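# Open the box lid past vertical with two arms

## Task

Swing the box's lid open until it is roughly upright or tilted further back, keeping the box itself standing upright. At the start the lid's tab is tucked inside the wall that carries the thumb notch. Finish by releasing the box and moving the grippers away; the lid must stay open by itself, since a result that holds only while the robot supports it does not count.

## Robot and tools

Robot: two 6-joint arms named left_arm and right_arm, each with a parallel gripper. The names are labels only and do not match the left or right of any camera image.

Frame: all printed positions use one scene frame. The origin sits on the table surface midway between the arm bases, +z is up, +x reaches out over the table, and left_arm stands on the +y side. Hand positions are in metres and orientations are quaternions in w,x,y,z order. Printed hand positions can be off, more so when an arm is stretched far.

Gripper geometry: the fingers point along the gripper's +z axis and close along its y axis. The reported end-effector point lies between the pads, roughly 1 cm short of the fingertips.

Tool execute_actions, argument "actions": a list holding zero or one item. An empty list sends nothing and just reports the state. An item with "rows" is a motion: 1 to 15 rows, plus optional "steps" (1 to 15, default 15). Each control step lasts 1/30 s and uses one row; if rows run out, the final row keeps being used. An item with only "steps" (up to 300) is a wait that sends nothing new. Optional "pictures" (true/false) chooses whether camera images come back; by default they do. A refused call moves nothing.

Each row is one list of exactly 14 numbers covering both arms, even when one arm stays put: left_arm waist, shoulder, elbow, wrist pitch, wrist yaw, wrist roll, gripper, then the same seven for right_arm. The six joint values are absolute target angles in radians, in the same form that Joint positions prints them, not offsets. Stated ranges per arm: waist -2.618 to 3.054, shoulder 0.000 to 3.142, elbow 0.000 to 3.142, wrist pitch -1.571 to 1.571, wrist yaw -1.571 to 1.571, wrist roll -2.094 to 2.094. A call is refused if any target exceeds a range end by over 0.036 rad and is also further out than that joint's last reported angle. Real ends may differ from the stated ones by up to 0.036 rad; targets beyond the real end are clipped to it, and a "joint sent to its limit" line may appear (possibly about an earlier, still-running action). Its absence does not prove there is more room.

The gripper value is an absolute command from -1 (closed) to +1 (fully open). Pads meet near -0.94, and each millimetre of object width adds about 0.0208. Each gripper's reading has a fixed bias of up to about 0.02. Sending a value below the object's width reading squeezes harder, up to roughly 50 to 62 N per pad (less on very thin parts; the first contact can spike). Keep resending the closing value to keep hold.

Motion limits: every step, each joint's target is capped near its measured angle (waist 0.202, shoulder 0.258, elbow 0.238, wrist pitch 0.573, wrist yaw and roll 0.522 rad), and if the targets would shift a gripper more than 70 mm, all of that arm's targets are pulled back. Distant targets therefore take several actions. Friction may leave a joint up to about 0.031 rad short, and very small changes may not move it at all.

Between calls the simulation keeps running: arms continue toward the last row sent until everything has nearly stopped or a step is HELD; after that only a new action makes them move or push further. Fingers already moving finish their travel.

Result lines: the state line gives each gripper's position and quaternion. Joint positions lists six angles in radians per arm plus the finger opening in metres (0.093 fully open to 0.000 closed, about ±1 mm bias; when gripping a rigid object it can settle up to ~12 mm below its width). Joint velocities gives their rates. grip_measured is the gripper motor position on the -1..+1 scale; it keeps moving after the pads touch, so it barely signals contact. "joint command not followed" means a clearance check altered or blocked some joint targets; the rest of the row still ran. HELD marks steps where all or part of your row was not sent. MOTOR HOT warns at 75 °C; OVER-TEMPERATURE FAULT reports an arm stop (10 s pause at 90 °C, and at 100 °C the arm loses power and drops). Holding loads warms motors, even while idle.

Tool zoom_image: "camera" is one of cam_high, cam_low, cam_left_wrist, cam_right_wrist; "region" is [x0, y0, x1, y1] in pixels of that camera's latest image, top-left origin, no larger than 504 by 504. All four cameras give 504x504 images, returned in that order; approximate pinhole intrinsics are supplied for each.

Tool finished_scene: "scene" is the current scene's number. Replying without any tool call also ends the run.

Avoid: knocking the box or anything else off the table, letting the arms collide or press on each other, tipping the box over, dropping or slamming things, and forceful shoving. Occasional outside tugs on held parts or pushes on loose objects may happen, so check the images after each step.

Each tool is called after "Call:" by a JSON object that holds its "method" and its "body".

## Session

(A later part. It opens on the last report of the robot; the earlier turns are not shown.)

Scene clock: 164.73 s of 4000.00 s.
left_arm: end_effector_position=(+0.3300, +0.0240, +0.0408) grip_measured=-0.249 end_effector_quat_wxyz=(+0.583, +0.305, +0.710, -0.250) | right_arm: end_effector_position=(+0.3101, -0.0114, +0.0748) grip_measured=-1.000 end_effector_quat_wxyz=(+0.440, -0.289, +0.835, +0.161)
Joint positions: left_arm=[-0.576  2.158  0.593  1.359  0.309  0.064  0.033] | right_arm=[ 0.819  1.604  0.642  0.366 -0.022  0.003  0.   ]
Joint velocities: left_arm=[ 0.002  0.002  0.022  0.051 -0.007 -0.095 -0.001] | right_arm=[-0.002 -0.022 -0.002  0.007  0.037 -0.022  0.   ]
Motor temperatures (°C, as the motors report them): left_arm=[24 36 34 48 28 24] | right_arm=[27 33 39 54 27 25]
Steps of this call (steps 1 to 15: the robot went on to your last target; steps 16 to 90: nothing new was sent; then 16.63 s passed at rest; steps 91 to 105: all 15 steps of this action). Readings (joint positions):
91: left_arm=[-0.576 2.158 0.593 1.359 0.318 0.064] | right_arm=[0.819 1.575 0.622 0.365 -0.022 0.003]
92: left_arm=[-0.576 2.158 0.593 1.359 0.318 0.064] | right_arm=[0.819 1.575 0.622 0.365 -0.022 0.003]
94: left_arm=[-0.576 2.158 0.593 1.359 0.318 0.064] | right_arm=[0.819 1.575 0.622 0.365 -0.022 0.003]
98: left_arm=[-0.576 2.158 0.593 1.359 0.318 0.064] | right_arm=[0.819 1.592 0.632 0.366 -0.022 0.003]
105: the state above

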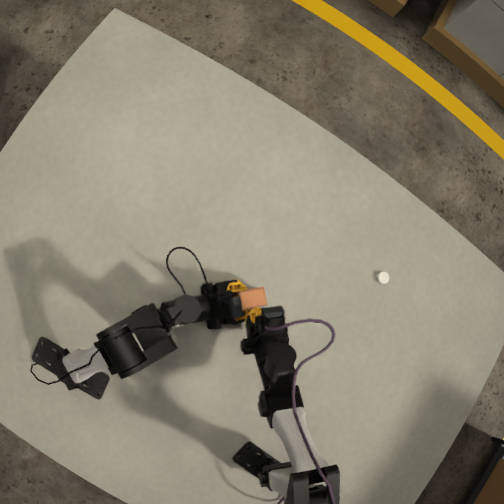

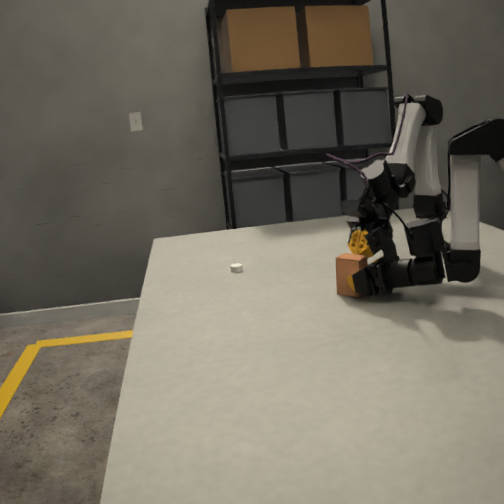

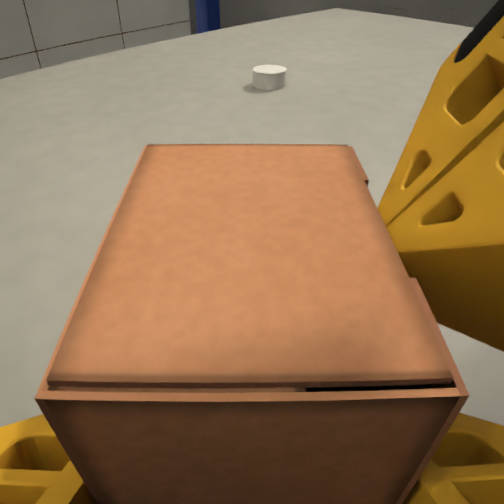

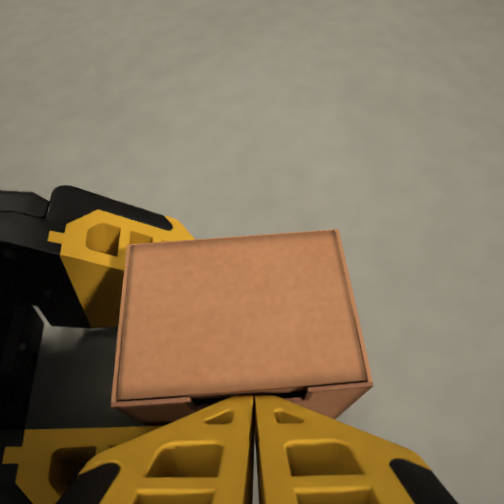

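Call:
{"method": "execute_actions", "body": {"actions": [{"rows": [[-0.584, 2.169, 0.619, 1.35, 0.335, 0.075, -0.27, 0.812, 1.61, 0.672, 0.375, -0.012, 0, -1],[-0.584, 2.169, 0.619, 1.35, 0.35, 0.08, -0.27, 0.812, 1.598, 0.672, 0.377, -0.012, 0, -1],[-0.584, 2.169, 0.619, 1.35, 0.362, 0.08, -0.27, 0.812, 1.589, 0.672, 0.379, -0.012, 0, -1],[-0.584, 2.169, 0.619, 1.35, 0.372, 0.08, -0.27, 0.812, 1.584, 0.672, 0.381, -0.012, 0, -1],[-0.584, 2.169, 0.619, 1.35, 0.375, 0.08, -0.27, 0.812, 1.581, 0.672, 0.383, -0.012, 0, -1],[-0.584, 2.169, 0.619, 1.35, 0.375, 0.08, -0.27, 0.812, 1.578, 0.672, 0.385, -0.012, 0, -1],[-0.584, 2.169, 0.619, 1.35, 0.375, 0.08, -0.27, 0.812, 1.575, 0.672, 0.387, -0.012, 0, -1],[-0.584, 2.169, 0.619, 1.35, 0.375, 0.08, -0.27, 0.812, 1.572, 0.672, 0.389, -0.012, 0, -1],[-0.584, 2.169, 0.619, 1.35, 0.375, 0.08, -0.27, 0.812, 1.569, 0.672, 0.391, -0.012, 0, -1],[-0.584, 2.169, 0.619, 1.35, 0.375, 0.08, -0.27, 0.812, 1.566, 0.672, 0.393, -0.012, 0, -1],[-0.584, 2.169, 0.619, 1.35, 0.375, 0.08, -0.27, 0.812, 1.563, 0.672, 0.395, -0.012, 0, -1],[-0.584, 2.169, 0.619, 1.35, 0.375, 0.08, -0.27, 0.812, 1.56, 0.672, 0.397, -0.012, 0, -1],[-0.584, 2.169, 0.619, 1.35, 0.375, 0.08, -0.27, 0.812, 1.557, 0.672, 0.399, -0.012, 0, -1]], "steps": 15}]}}

Scene clock: 172.30 s of 4000.00 s.
left_arm: end_effector_position=(+0.3279, +0.0220, +0.0408) grip_measured=-0.249 end_effector_quat_wxyz=(+0.581, +0.309, +0.708, -0.256) | right_arm: end_effector_position=(+0.3104, -0.0111, +0.0846) grip_measured=-1.000 end_effector_quat_wxyz=(+0.449, -0.288, +0.830, +0.164)
Joint positions: left_arm=[-0.576  2.158  0.593  1.359  0.327  0.064  0.033] | right_arm=[ 0.819  1.577  0.642  0.362 -0.022  0.003  0.   ]
Joint velocities: left_arm=[-0.007  0.002  0.007  0.037 -0.081 -0.095  0.   ] | right_arm=[-0.017 -0.066  0.022  0.007  0.022  0.066  0.   ]
Motor temperatures (°C, as the motors report them): left_arm=[24 36 34 48 28 24] | right_arm=[27 33 40 54 27 25]
Steps of this call (steps 1 to 15: the robot went on to your last target; steps 16 to 90: nothing new was sent; then 4.07 s passed at rest; steps 91 to 105: all 15 steps of this action). Readings (joint positions):
91: left_arm=[-0.576 2.158 0.593 1.359 0.309 0.064] | right_arm=[0.819 1.604 0.642 0.366 -0.022 0.003]
92: left_arm=[-0.576 2.158 0.593 1.359 0.310 0.064] | right_arm=[0.819 1.604 0.642 0.366 -0.022 0.003]
94: left_arm=[-0.576 2.158 0.593 1.359 0.314 0.064] | right_arm=[0.819 1.604 0.642 0.366 -0.022 0.003]
98: left_arm=[-0.576 2.158 0.593 1.359 0.323 0.064] | right_arm=[0.819 1.602 0.642 0.365 -0.022 0.003]
105: the state above

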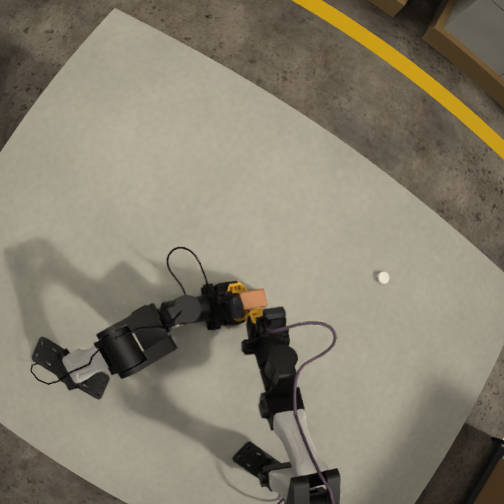

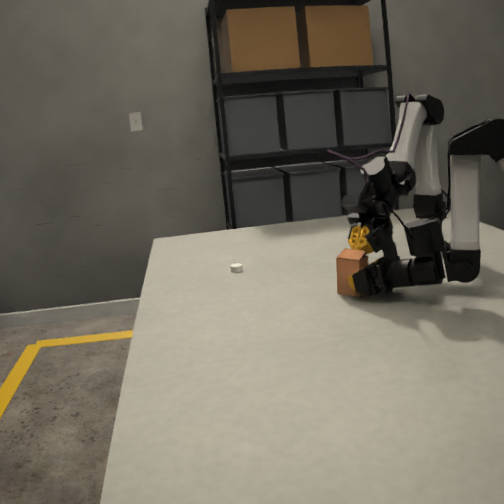

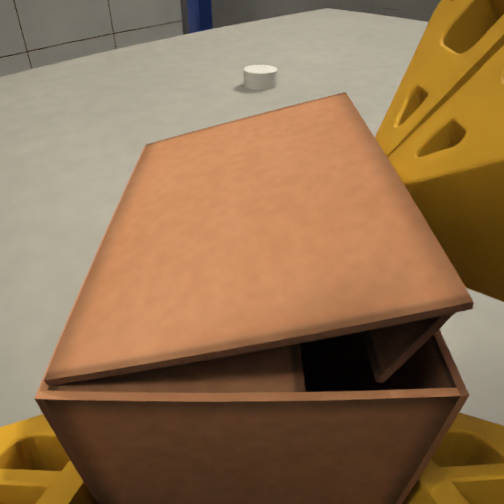

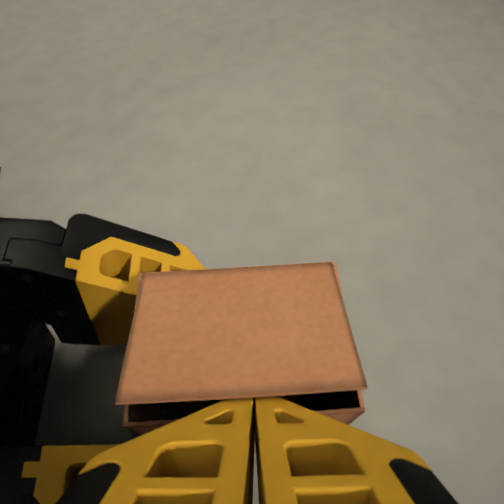

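Call:
{"method": "execute_actions", "body": {"actions": [{"rows": [[-0.584, 2.169, 0.619, 1.35, 0.36, 0.075, -0.27, 0.812, 1.557, 0.675, 0.40, -0.012, 0, -1],[-0.584, 2.169, 0.619, 1.35, 0.35, 0.07, -0.27, 0.812, 1.557, 0.679, 0.40, -0.012, 0, -1],[-0.584, 2.169, 0.619, 1.35, 0.345, 0.07, -0.27, 0.812, 1.557, 0.683, 0.40, -0.012, 0, -1],[-0.584, 2.169, 0.619, 1.35, 0.34, 0.07, -0.27, 0.812, 1.557, 0.687, 0.40, -0.012, 0, -1],[-0.584, 2.169, 0.619, 1.35, 0.34, 0.07, -0.27, 0.812, 1.56, 0.691, 0.40, -0.012, 0, -1],[-0.584, 2.169, 0.619, 1.35, 0.34, 0.07, -0.27, 0.812, 1.563, 0.695, 0.40, -0.012, 0, -1],[-0.584, 2.169, 0.619, 1.35, 0.34, 0.07, -0.27, 0.812, 1.566, 0.699, 0.40, -0.012, 0, -1],[-0.584, 2.169, 0.619, 1.35, 0.34, 0.07, -0.27, 0.812, 1.569, 0.703, 0.40, -0.012, 0, -1],[-0.584, 2.169, 0.619, 1.35, 0.34, 0.07, -0.27, 0.812, 1.572, 0.707, 0.40, -0.012, 0, -1],[-0.584, 2.169, 0.619, 1.35, 0.34, 0.07, -0.27, 0.812, 1.575, 0.711, 0.40, -0.012, 0, -1],[-0.584, 2.169, 0.619, 1.35, 0.34, 0.07, -0.27, 0.812, 1.578, 0.715, 0.40, -0.012, 0, -1],[-0.584, 2.169, 0.619, 1.35, 0.34, 0.07, -0.27, 0.812, 1.581, 0.719, 0.40, -0.012, 0, -1],[-0.584, 2.169, 0.619, 1.35, 0.34, 0.07, -0.27, 0.812, 1.584, 0.723, 0.40, -0.012, 0, -1]], "steps": 15}]}}

Scene clock: 192.23 s of 4000.00 s.
left_arm: end_effector_position=(+0.3278, +0.0219, +0.0408) grip_measured=-0.249 end_effector_quat_wxyz=(+0.581, +0.310, +0.708, -0.256) | right_arm: end_effector_position=(+0.3245, -0.0002, +0.1125) grip_measured=-1.000 end_effector_quat_wxyz=(+0.481, -0.282, +0.811, +0.175)
Joint positions: left_arm=[-0.576  2.158  0.593  1.359  0.327  0.064  0.033] | right_arm=[ 0.819  1.574  0.698  0.381 -0.022  0.003  0.   ]
Joint velocities: left_arm=[ 0.002  0.002 -0.022 -0.051  0.007 -0.095 -0.   ] | right_arm=[ 0.007 -0.007  0.061  0.11   0.051 -0.066  0.   ]
Motor temperatures (°C, as the motors report them): left_arm=[24 36 34 48 28 24] | right_arm=[27 35 42 56 27 25]
Steps of this call (steps 1 to 15: the robot went on to your last target; steps 16 to 90: nothing new was sent; then 16.43 s passed at rest; steps 91 to 105: all 15 steps of this action). Readings (joint positions):
91: left_arm=[-0.576 2.158 0.593 1.359 0.330 0.064] | right_arm=[0.819 1.574 0.642 0.362 -0.022 0.003]
92: left_arm=[-0.576 2.158 0.593 1.359 0.329 0.064] | right_arm=[0.819 1.574 0.642 0.362 -0.022 0.003]
94: left_arm=[-0.576 2.158 0.593 1.359 0.327 0.064] | right_arm=[0.819 1.574 0.644 0.362 -0.022 0.003]
98: left_arm=[-0.576 2.158 0.593 1.359 0.322 0.064] | right_arm=[0.819 1.574 0.663 0.364 -0.022 0.003]
105: the state above

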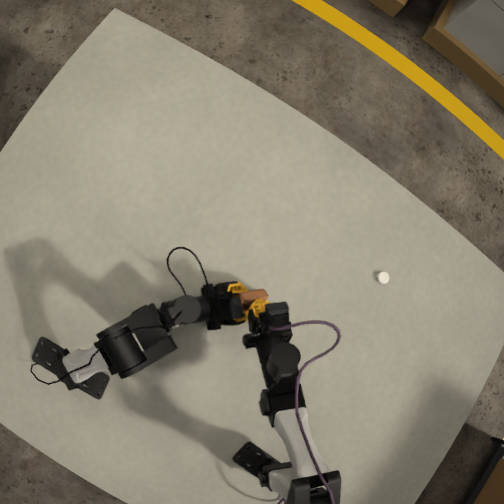

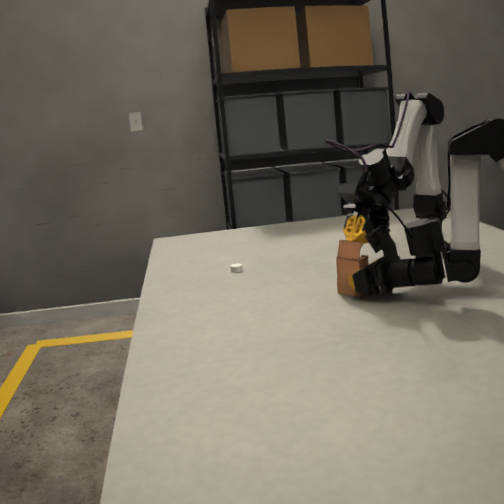

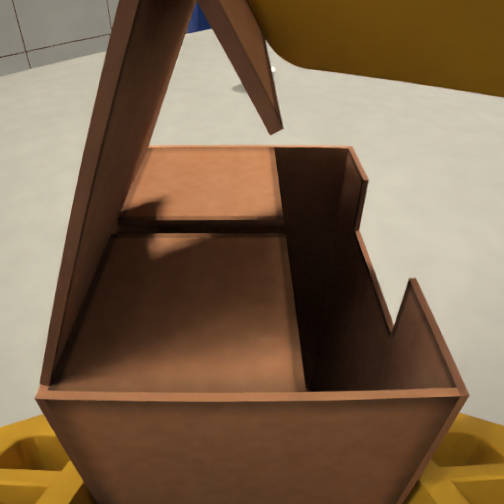

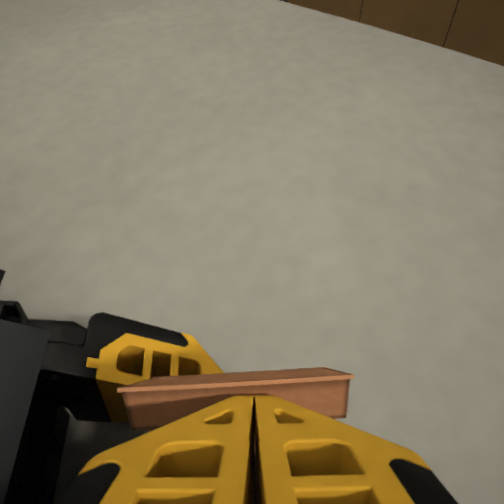

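Call:
{"method": "execute_actions", "body": {"actions": [{"rows": [[-0.584, 2.169, 0.619, 1.35, 0.335, 0.07, -0.27, 0.812, 1.594, 0.726, 0.40, -0.012, 0, -1],[-0.584, 2.169, 0.619, 1.35, 0.335, 0.07, -0.27, 0.812, 1.603, 0.733, 0.40, -0.012, 0, -1],[-0.584, 2.169, 0.619, 1.35, 0.335, 0.07, -0.27, 0.812, 1.612, 0.741, 0.40, -0.012, 0, -1],[-0.584, 2.169, 0.619, 1.35, 0.335, 0.07, -0.27, 0.812, 1.621, 0.749, 0.40, -0.012, 0, -1],[-0.584, 2.169, 0.619, 1.35, 0.335, 0.07, -0.27, 0.812, 1.63, 0.757, 0.40, -0.012, 0, -1],[-0.584, 2.169, 0.619, 1.35, 0.335, 0.07, -0.27, 0.812, 1.639, 0.765, 0.40, -0.012, 0, -1],[-0.584, 2.169, 0.619, 1.35, 0.335, 0.07, -0.27, 0.812, 1.648, 0.773, 0.40, -0.012, 0, -1],[-0.584, 2.169, 0.619, 1.35, 0.335, 0.07, -0.27, 0.812, 1.657, 0.782, 0.40, -0.012, 0, -1],[-0.584, 2.169, 0.619, 1.35, 0.335, 0.07, -0.27, 0.812, 1.666, 0.791, 0.40, -0.012, 0, -1],[-0.584, 2.169, 0.619, 1.35, 0.335, 0.07, -0.27, 0.812, 1.675, 0.80, 0.40, -0.012, 0, -1],[-0.584, 2.169, 0.619, 1.35, 0.335, 0.07, -0.27, 0.812, 1.684, 0.809, 0.40, -0.012, 0, -1],[-0.584, 2.169, 0.619, 1.35, 0.335, 0.07, -0.27, 0.812, 1.693, 0.818, 0.40, -0.012, 0, -1],[-0.584, 2.169, 0.619, 1.35, 0.335, 0.07, -0.27, 0.812, 1.702, 0.827, 0.40, -0.012, 0, -1],[-0.584, 2.169, 0.619, 1.35, 0.335, 0.07, -0.27, 0.812, 1.711, 0.835, 0.40, -0.012, 0, -1],[-0.584, 2.169, 0.619, 1.35, 0.335, 0.07, -0.27, 0.812, 1.72, 0.843, 0.40, -0.012, 0, -1]], "steps": 15}], "pictures": false}}

Call:
{"method": "execute_actions", "body": {"actions": [{"steps": 7}]}}

Scene clock: 204.77 s of 4000.00 s.
left_arm: end_effector_position=(+0.3277, +0.0218, +0.0408) grip_measured=-0.249 end_effector_quat_wxyz=(+0.581, +0.310, +0.708, -0.257) | right_arm: end_effector_position=(+0.3478, +0.0179, +0.1111) grip_measured=-1.000 end_effector_quat_wxyz=(+0.484, -0.281, +0.810, +0.176)
Joint positions: left_arm=[-0.576  2.158  0.593  1.359  0.328  0.064  0.033] | right_arm=[ 0.819  1.686  0.805  0.392 -0.022  0.003  0.   ]
Joint velocities: left_arm=[-0.012 -0.007  0.007 -0.007  0.095  0.007 -0.   ] | right_arm=[ 0.002  0.247  0.227 -0.037  0.022 -0.081  0.   ]
Motor temperatures (°C, as the motors report them): left_arm=[24 36 34 48 28 24] | right_arm=[27 34 43 56 27 25]
Steps of this call (steps 1 to 15: the robot went on to your last target; steps 16 to 90: nothing new was sent; then 9.03 s passed at rest; steps 91 to 105: all 15 steps of this action). Readings (joint positions):
91: left_arm=[-0.576 2.158 0.593 1.359 0.328 0.064] | right_arm=[0.819 1.574 0.700 0.384 -0.022 0.003]
92: left_arm=[-0.576 2.158 0.593 1.359 0.328 0.064] | right_arm=[0.819 1.574 0.700 0.384 -0.022 0.003]
94: left_arm=[-0.576 2.158 0.593 1.359 0.328 0.064] | right_arm=[0.819 1.582 0.709 0.385 -0.022 0.003]
98: left_arm=[-0.576 2.158 0.593 1.359 0.328 0.064] | right_arm=[0.819 1.618 0.747 0.392 -0.022 0.003]
105: the state above

Scene clock: 205.00 s of 4000.00 s.
left_arm: end_effector_position=(+0.3277, +0.0218, +0.0408) grip_measured=-0.249 end_effector_quat_wxyz=(+0.581, +0.310, +0.708, -0.257) | right_arm: end_effector_position=(+0.3505, +0.0199, +0.1089) grip_measured=-1.000 end_effector_quat_wxyz=(+0.482, -0.282, +0.811, +0.176)
Joint positions: left_arm=[-0.576  2.158  0.593  1.359  0.328  0.064  0.033] | right_arm=[ 0.819  1.703  0.818  0.392 -0.022  0.003  0.   ]
Joint velocities: left_arm=[ 0.002 -0.002 -0.002 -0.037 -0.022 -0.051 -0.   ] | right_arm=[ 0.002  0.002  0.017  0.066 -0.007  0.007  0.   ]
Motor temperatures (°C, as the motors report them): left_arm=[24 36 34 48 28 24] | right_arm=[27 34 43 56 27 25]
Steps of this call (steps 1 to 7: the robot went on to your last target). Readings (joint positions):
1: left_arm=[-0.576 2.158 0.593 1.359 0.328 0.064] | right_arm=[0.819 1.694 0.812 0.392 -0.022 0.003]
2: left_arm=[-0.576 2.158 0.593 1.359 0.328 0.064] | right_arm=[0.819 1.700 0.816 0.392 -0.022 0.003]
4: left_arm=[-0.576 2.158 0.593 1.359 0.328 0.064] | right_arm=[0.819 1.703 0.818 0.392 -0.022 0.003]
7: the state above

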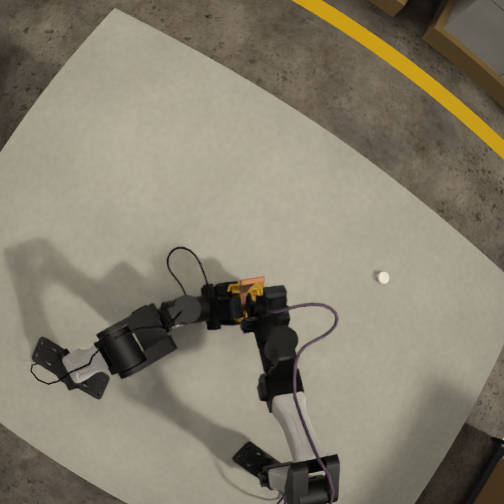

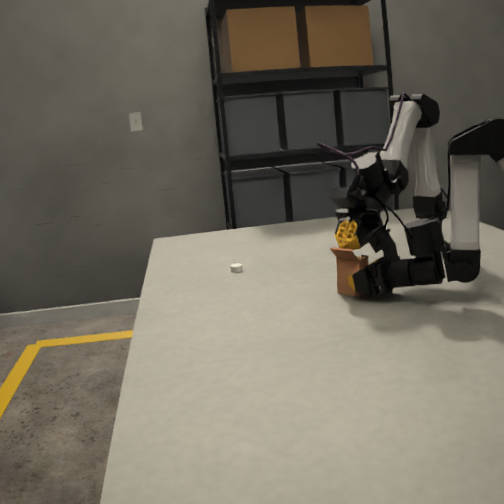

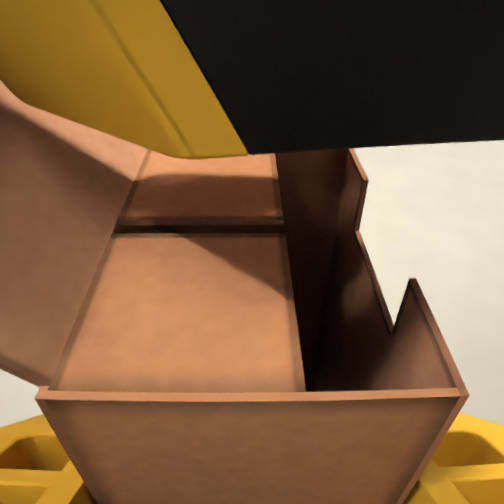

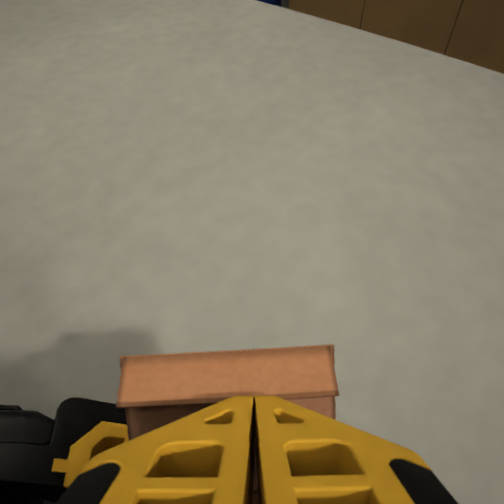

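Call:
{"method": "execute_actions", "body": {"actions": [{"rows": [[-0.578, 2.16, 0.60, 1.36, 0.328, 0.064, -0.27, 0.812, 1.69, 0.81, 0.40, -0.012, 0, -1],[-0.578, 2.16, 0.60, 1.36, 0.328, 0.064, -0.27, 0.812, 1.675, 0.795, 0.40, -0.012, 0, -1],[-0.578, 2.16, 0.60, 1.36, 0.328, 0.064, -0.27, 0.812, 1.658, 0.78, 0.40, -0.012, 0, -1],[-0.578, 2.16, 0.60, 1.36, 0.328, 0.064, -0.27, 0.812, 1.64, 0.764, 0.40, -0.012, 0, -1],[-0.578, 2.16, 0.60, 1.36, 0.328, 0.064, -0.27, 0.812, 1.62, 0.747, 0.40, -0.012, 0, -1],[-0.578, 2.16, 0.60, 1.36, 0.328, 0.064, -0.24, 0.812, 1.598, 0.729, 0.40, -0.012, 0, -1],[-0.578, 2.16, 0.60, 1.36, 0.328, 0.064, -0.20, 0.812, 1.575, 0.71, 0.40, -0.012, 0, -1],[-0.578, 2.16, 0.60, 1.36, 0.328, 0.064, -0.15, 0.812, 1.55, 0.69, 0.40, -0.012, 0, -1],[-0.578, 2.16, 0.60, 1.36, 0.328, 0.064, -0.09, 0.812, 1.523, 0.67, 0.40, -0.012, 0, -1],[-0.578, 2.16, 0.60, 1.36, 0.328, 0.064, -0.02, 0.805, 1.495, 0.65, 0.40, -0.012, 0, -1],[-0.578, 2.16, 0.60, 1.36, 0.328, 0.064, 0.08, 0.795, 1.465, 0.63, 0.40, -0.012, 0, -1],[-0.578, 2.16, 0.60, 1.36, 0.328, 0.064, 0.2, 0.78, 1.435, 0.61, 0.40, -0.012, 0, -1],[-0.578, 2.16, 0.60, 1.36, 0.328, 0.064, 0.33, 0.76, 1.405, 0.59, 0.40, -0.012, 0, -1],[-0.578, 2.16, 0.60, 1.36, 0.328, 0.064, 0.46, 0.735, 1.375, 0.57, 0.40, -0.012, 0, -1],[-0.578, 2.16, 0.60, 1.36, 0.328, 0.064, 0.6, 0.71, 1.345, 0.55, 0.40, -0.012, 0, -1]], "steps": 15}], "pictures": false}}

Call:
{"method": "execute_actions", "body": {"actions": [{"rows": [[-0.572, 2.14, 0.575, 1.36, 0.335, 0.07, 0.7, 0.68, 1.315, 0.53, 0.39, -0.012, 0, -1],[-0.565, 2.12, 0.555, 1.355, 0.342, 0.075, 0.75, 0.65, 1.285, 0.51, 0.38, -0.012, 0, -1],[-0.557, 2.097, 0.535, 1.345, 0.349, 0.08, 0.75, 0.62, 1.255, 0.49, 0.37, -0.012, 0, -1],[-0.549, 2.072, 0.513, 1.335, 0.356, 0.085, 0.75, 0.59, 1.225, 0.47, 0.36, -0.012, 0, -1],[-0.54, 2.045, 0.49, 1.325, 0.363, 0.09, 0.75, 0.56, 1.20, 0.455, 0.35, -0.012, 0, -1],[-0.53, 2.015, 0.466, 1.31, 0.37, 0.095, 0.75, 0.53, 1.18, 0.44, 0.35, -0.012, 0, -1],[-0.52, 1.983, 0.442, 1.295, 0.377, 0.10, 0.75, 0.50, 1.165, 0.43, 0.35, -0.012, 0, -1],[-0.51, 1.95, 0.418, 1.28, 0.384, 0.105, 0.75, 0.48, 1.15, 0.42, 0.35, -0.012, 0, -1],[-0.50, 1.91, 0.394, 1.26, 0.39, 0.11, 0.75, 0.48, 1.15, 0.42, 0.35, -0.012, 0, -1],[-0.485, 1.865, 0.37, 1.24, 0.39, 0.11, 0.75, 0.48, 1.15, 0.42, 0.35, -0.012, 0, -1],[-0.47, 1.815, 0.348, 1.22, 0.39, 0.11, 0.75, 0.48, 1.15, 0.42, 0.35, -0.012, 0, -1],[-0.45, 1.76, 0.328, 1.19, 0.39, 0.11, 0.75, 0.48, 1.15, 0.42, 0.35, -0.012, 0, -1],[-0.43, 1.70, 0.31, 1.16, 0.39, 0.11, 0.75, 0.48, 1.15, 0.42, 0.35, -0.012, 0, -1],[-0.405, 1.64, 0.295, 1.12, 0.39, 0.11, 0.75, 0.48, 1.15, 0.42, 0.35, -0.012, 0, -1],[-0.38, 1.58, 0.28, 1.08, 0.39, 0.11, 0.75, 0.48, 1.15, 0.42, 0.35, -0.012, 0, -1]], "steps": 15}], "pictures": false}}

Call:
{"method": "execute_actions", "body": {"actions": [{"steps": 15}]}}

Scene clock: 218.80 s of 4000.00 s.
left_arm: end_effector_position=(+0.3277, +0.0218, +0.0408) grip_measured=+0.531 end_effector_quat_wxyz=(+0.581, +0.310, +0.708, -0.257) | right_arm: end_effector_position=(+0.3196, -0.0331, +0.1421) grip_measured=-1.000 end_effector_quat_wxyz=(+0.520, -0.253, +0.798, +0.172)
Joint positions: left_arm=[-0.576  2.158  0.593  1.358  0.328  0.064  0.071] | right_arm=[ 0.763  1.412  0.607  0.392 -0.022  0.003  0.   ]
Joint velocities: left_arm=[-0.012  0.007 -0.002 -0.022  0.066  0.037  0.138] | right_arm=[-0.652 -0.882 -0.559  0.022 -0.022  0.037  0.   ]
Motor temperatures (°C, as the motors report them): left_arm=[24 36 34 48 28 24] | right_arm=[27 35 43 56 27 25]
Steps of this call (steps 1 to 30: the robot went on to your last target; steps 31 to 90: nothing new was sent; then 10.30 s passed at rest; steps 91 to 105: all 15 steps of this action). Readings (joint positions):
91: left_arm=[-0.576 2.158 0.593 1.359 0.328 0.064] | right_arm=[0.819 1.703 0.818 0.392 -0.022 0.003]
92: left_arm=[-0.576 2.158 0.593 1.359 0.328 0.064] | right_arm=[0.819 1.702 0.818 0.392 -0.022 0.003]
94: left_arm=[-0.576 2.158 0.593 1.359 0.328 0.064] | right_arm=[0.819 1.689 0.808 0.392 -0.022 0.003]
98: left_arm=[-0.576 2.158 0.593 1.359 0.328 0.064] | right_arm=[0.819 1.611 0.745 0.392 -0.022 0.003]
105: the state above

Scene clock: 219.30 s of 4000.00 s.
left_arm: end_effector_position=(+0.2940, +0.0948, +0.1018) grip_measured=+0.748 end_effector_quat_wxyz=(+0.601, +0.285, +0.713, -0.223) | right_arm: end_effector_position=(+0.3282, -0.1525, +0.1544) grip_measured=-1.000 end_effector_quat_wxyz=(+0.562, -0.134, +0.811, +0.097)
Joint positions: left_arm=[-0.431  1.703  0.326  1.183  0.38   0.098  0.081] | right_arm=[ 0.482  1.166  0.444  0.365 -0.013  0.003  0.   ]
Joint velocities: left_arm=[ 0.647 -1.751 -0.432 -0.755 -0.022 -0.022  0.001] | right_arm=[-0.007  0.012 -0.007  0.022 -0.022  0.007  0.   ]
Motor temperatures (°C, as the motors report them): left_arm=[24 36 34 48 28 24] | right_arm=[27 35 43 56 27 25]
Steps of this call (steps 1 to 15: all 15 steps of this action). Readings (joint positions):
1: left_arm=[-0.576 2.158 0.593 1.358 0.328 0.064] | right_arm=[0.737 1.381 0.588 0.392 -0.022 0.003]
2: left_arm=[-0.576 2.156 0.591 1.357 0.328 0.064] | right_arm=[0.708 1.351 0.568 0.392 -0.022 0.003]
4: left_arm=[-0.572 2.136 0.568 1.349 0.334 0.067] | right_arm=[0.646 1.290 0.530 0.391 -0.021 0.003]
8: left_arm=[-0.540 2.031 0.478 1.314 0.355 0.081] | right_arm=[0.525 1.191 0.465 0.378 -0.018 0.003]
15: the state above

Scene clock: 219.80 s of 4000.00 s.
left_arm: end_effector_position=(+0.2934, +0.1123, +0.1151) grip_measured=+0.748 end_effector_quat_wxyz=(+0.605, +0.271, +0.719, -0.210) | right_arm: end_effector_position=(+0.3280, -0.1525, +0.1540) grip_measured=-1.000 end_effector_quat_wxyz=(+0.561, -0.134, +0.811, +0.097)
Joint positions: left_arm=[-0.387  1.588  0.307  1.086  0.383  0.101  0.081] | right_arm=[ 0.482  1.166  0.444  0.363 -0.013  0.003  0.   ]
Joint velocities: left_arm=[-0.007 -0.007 -0.012 -0.037  0.007  0.007 -0.   ] | right_arm=[ 0.012  0.002  0.017 -0.066 -0.037  0.051  0.   ]
Motor temperatures (°C, as the motors report them): left_arm=[24 36 34 48 28 24] | right_arm=[27 35 43 56 27 25]
Steps of this call (steps 1 to 15: the robot went on to your last target). Readings (joint positions):
1: left_arm=[-0.410 1.651 0.313 1.166 0.380 0.098] | right_arm=[0.482 1.166 0.444 0.364 -0.013 0.003]
2: left_arm=[-0.395 1.616 0.307 1.158 0.380 0.099] | right_arm=[0.482 1.166 0.444 0.364 -0.013 0.003]
4: left_arm=[-0.387 1.589 0.307 1.151 0.380 0.099] | right_arm=[0.482 1.166 0.444 0.364 -0.013 0.003]
8: left_arm=[-0.387 1.588 0.307 1.111 0.382 0.101] | right_arm=[0.482 1.166 0.444 0.363 -0.013 0.003]
15: the state above

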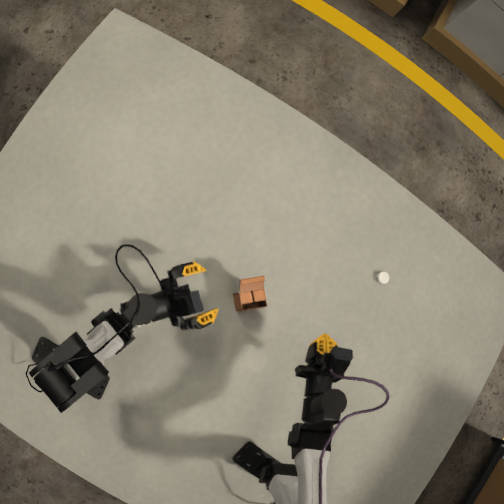

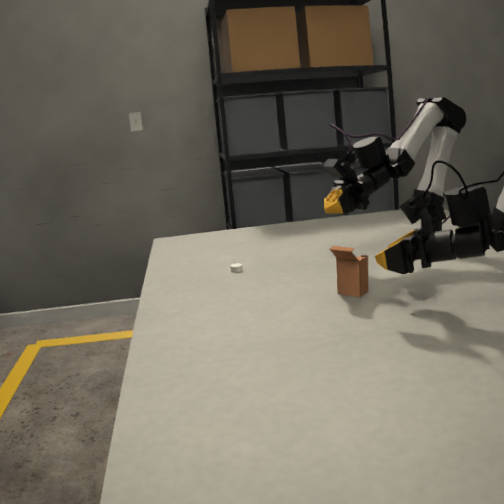

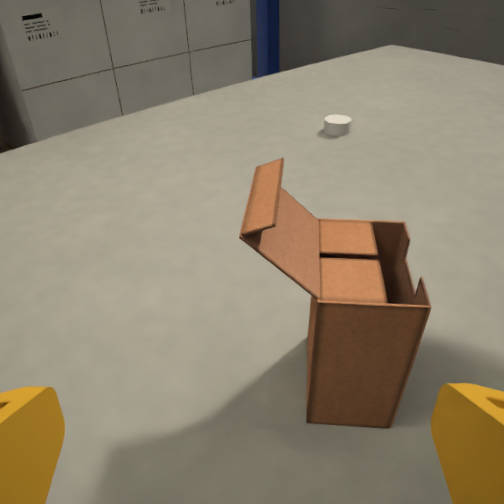

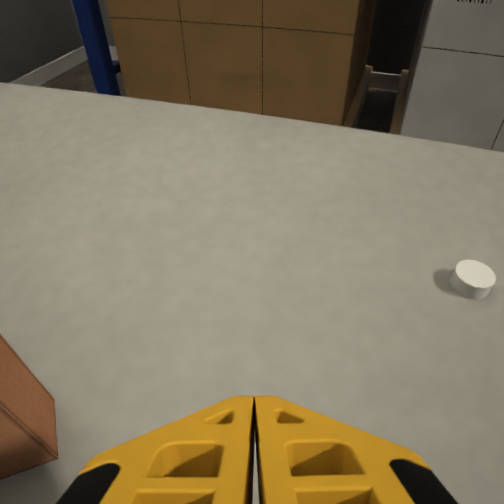

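Call:
{"method": "execute_actions", "body": {"actions": []}}

Scene clock: 225.37 s of 4000.00 s.
left_arm: end_effector_position=(+0.2932, +0.1124, +0.1141) grip_measured=+0.748 end_effector_quat_wxyz=(+0.603, +0.271, +0.720, -0.210) | right_arm: end_effector_position=(+0.3280, -0.1525, +0.1540) grip_measured=-1.000 end_effector_quat_wxyz=(+0.561, -0.134, +0.811, +0.097)
Joint positions: left_arm=[-0.387  1.588  0.307  1.081  0.383  0.102  0.081] | right_arm=[ 0.482  1.166  0.444  0.363 -0.013  0.003  0.   ]
Joint velocities: left_arm=[-0.007 -0.002 -0.012 -0.007 -0.081 -0.037  0.001] | right_arm=[-0.017 -0.002 -0.007  0.022 -0.022 -0.066  0.   ]
Motor temperatures (°C, as the motors report them): left_arm=[24 36 34 48 28 24] | right_arm=[27 34 43 55 27 25]
Steps of this call (steps 1 to 15: the robot went on to your last target; steps 16 to 90: nothing new was sent; then 2.57 s passed at rest). Readings (joint positions):
1: left_arm=[-0.387 1.588 0.307 1.085 0.383 0.101] | right_arm=[0.482 1.166 0.444 0.363 -0.013 0.003]
2: left_arm=[-0.387 1.588 0.307 1.084 0.383 0.101] | right_arm=[0.482 1.166 0.444 0.363 -0.013 0.003]
4: left_arm=[-0.387 1.588 0.307 1.083 0.383 0.102] | right_arm=[0.482 1.166 0.444 0.363 -0.013 0.003]
8: left_arm=[-0.387 1.588 0.307 1.082 0.383 0.102] | right_arm=[0.482 1.166 0.444 0.363 -0.013 0.003]
90: the state above
All arms were judged still, so your last target was given up. Only a new action makes them travel on or press farther. Fingers that are still opening or closing keep moving.

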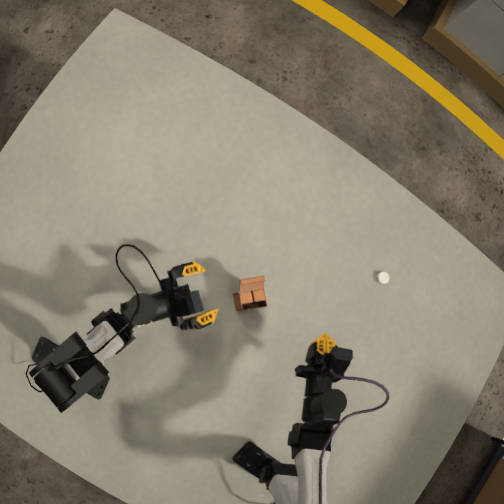

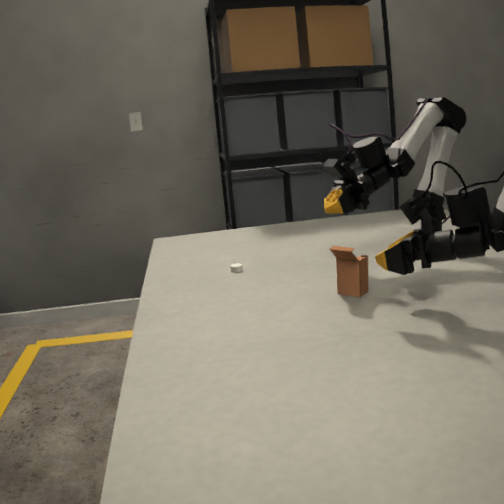

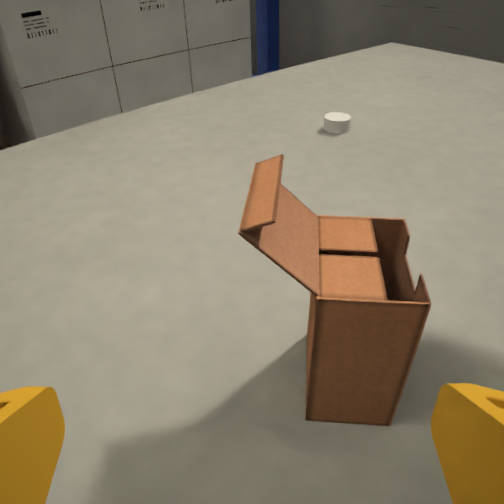

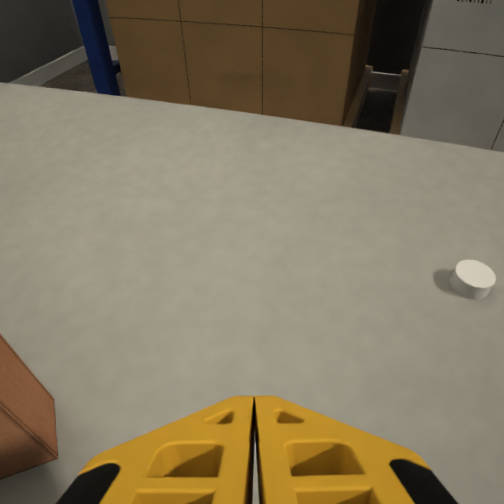

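The lid is open past vertical, the box is upright, and both arms are clear.

Call:
{"method": "finished_scene", "body": {"scene": 2}}

The scene is finished: the task was done.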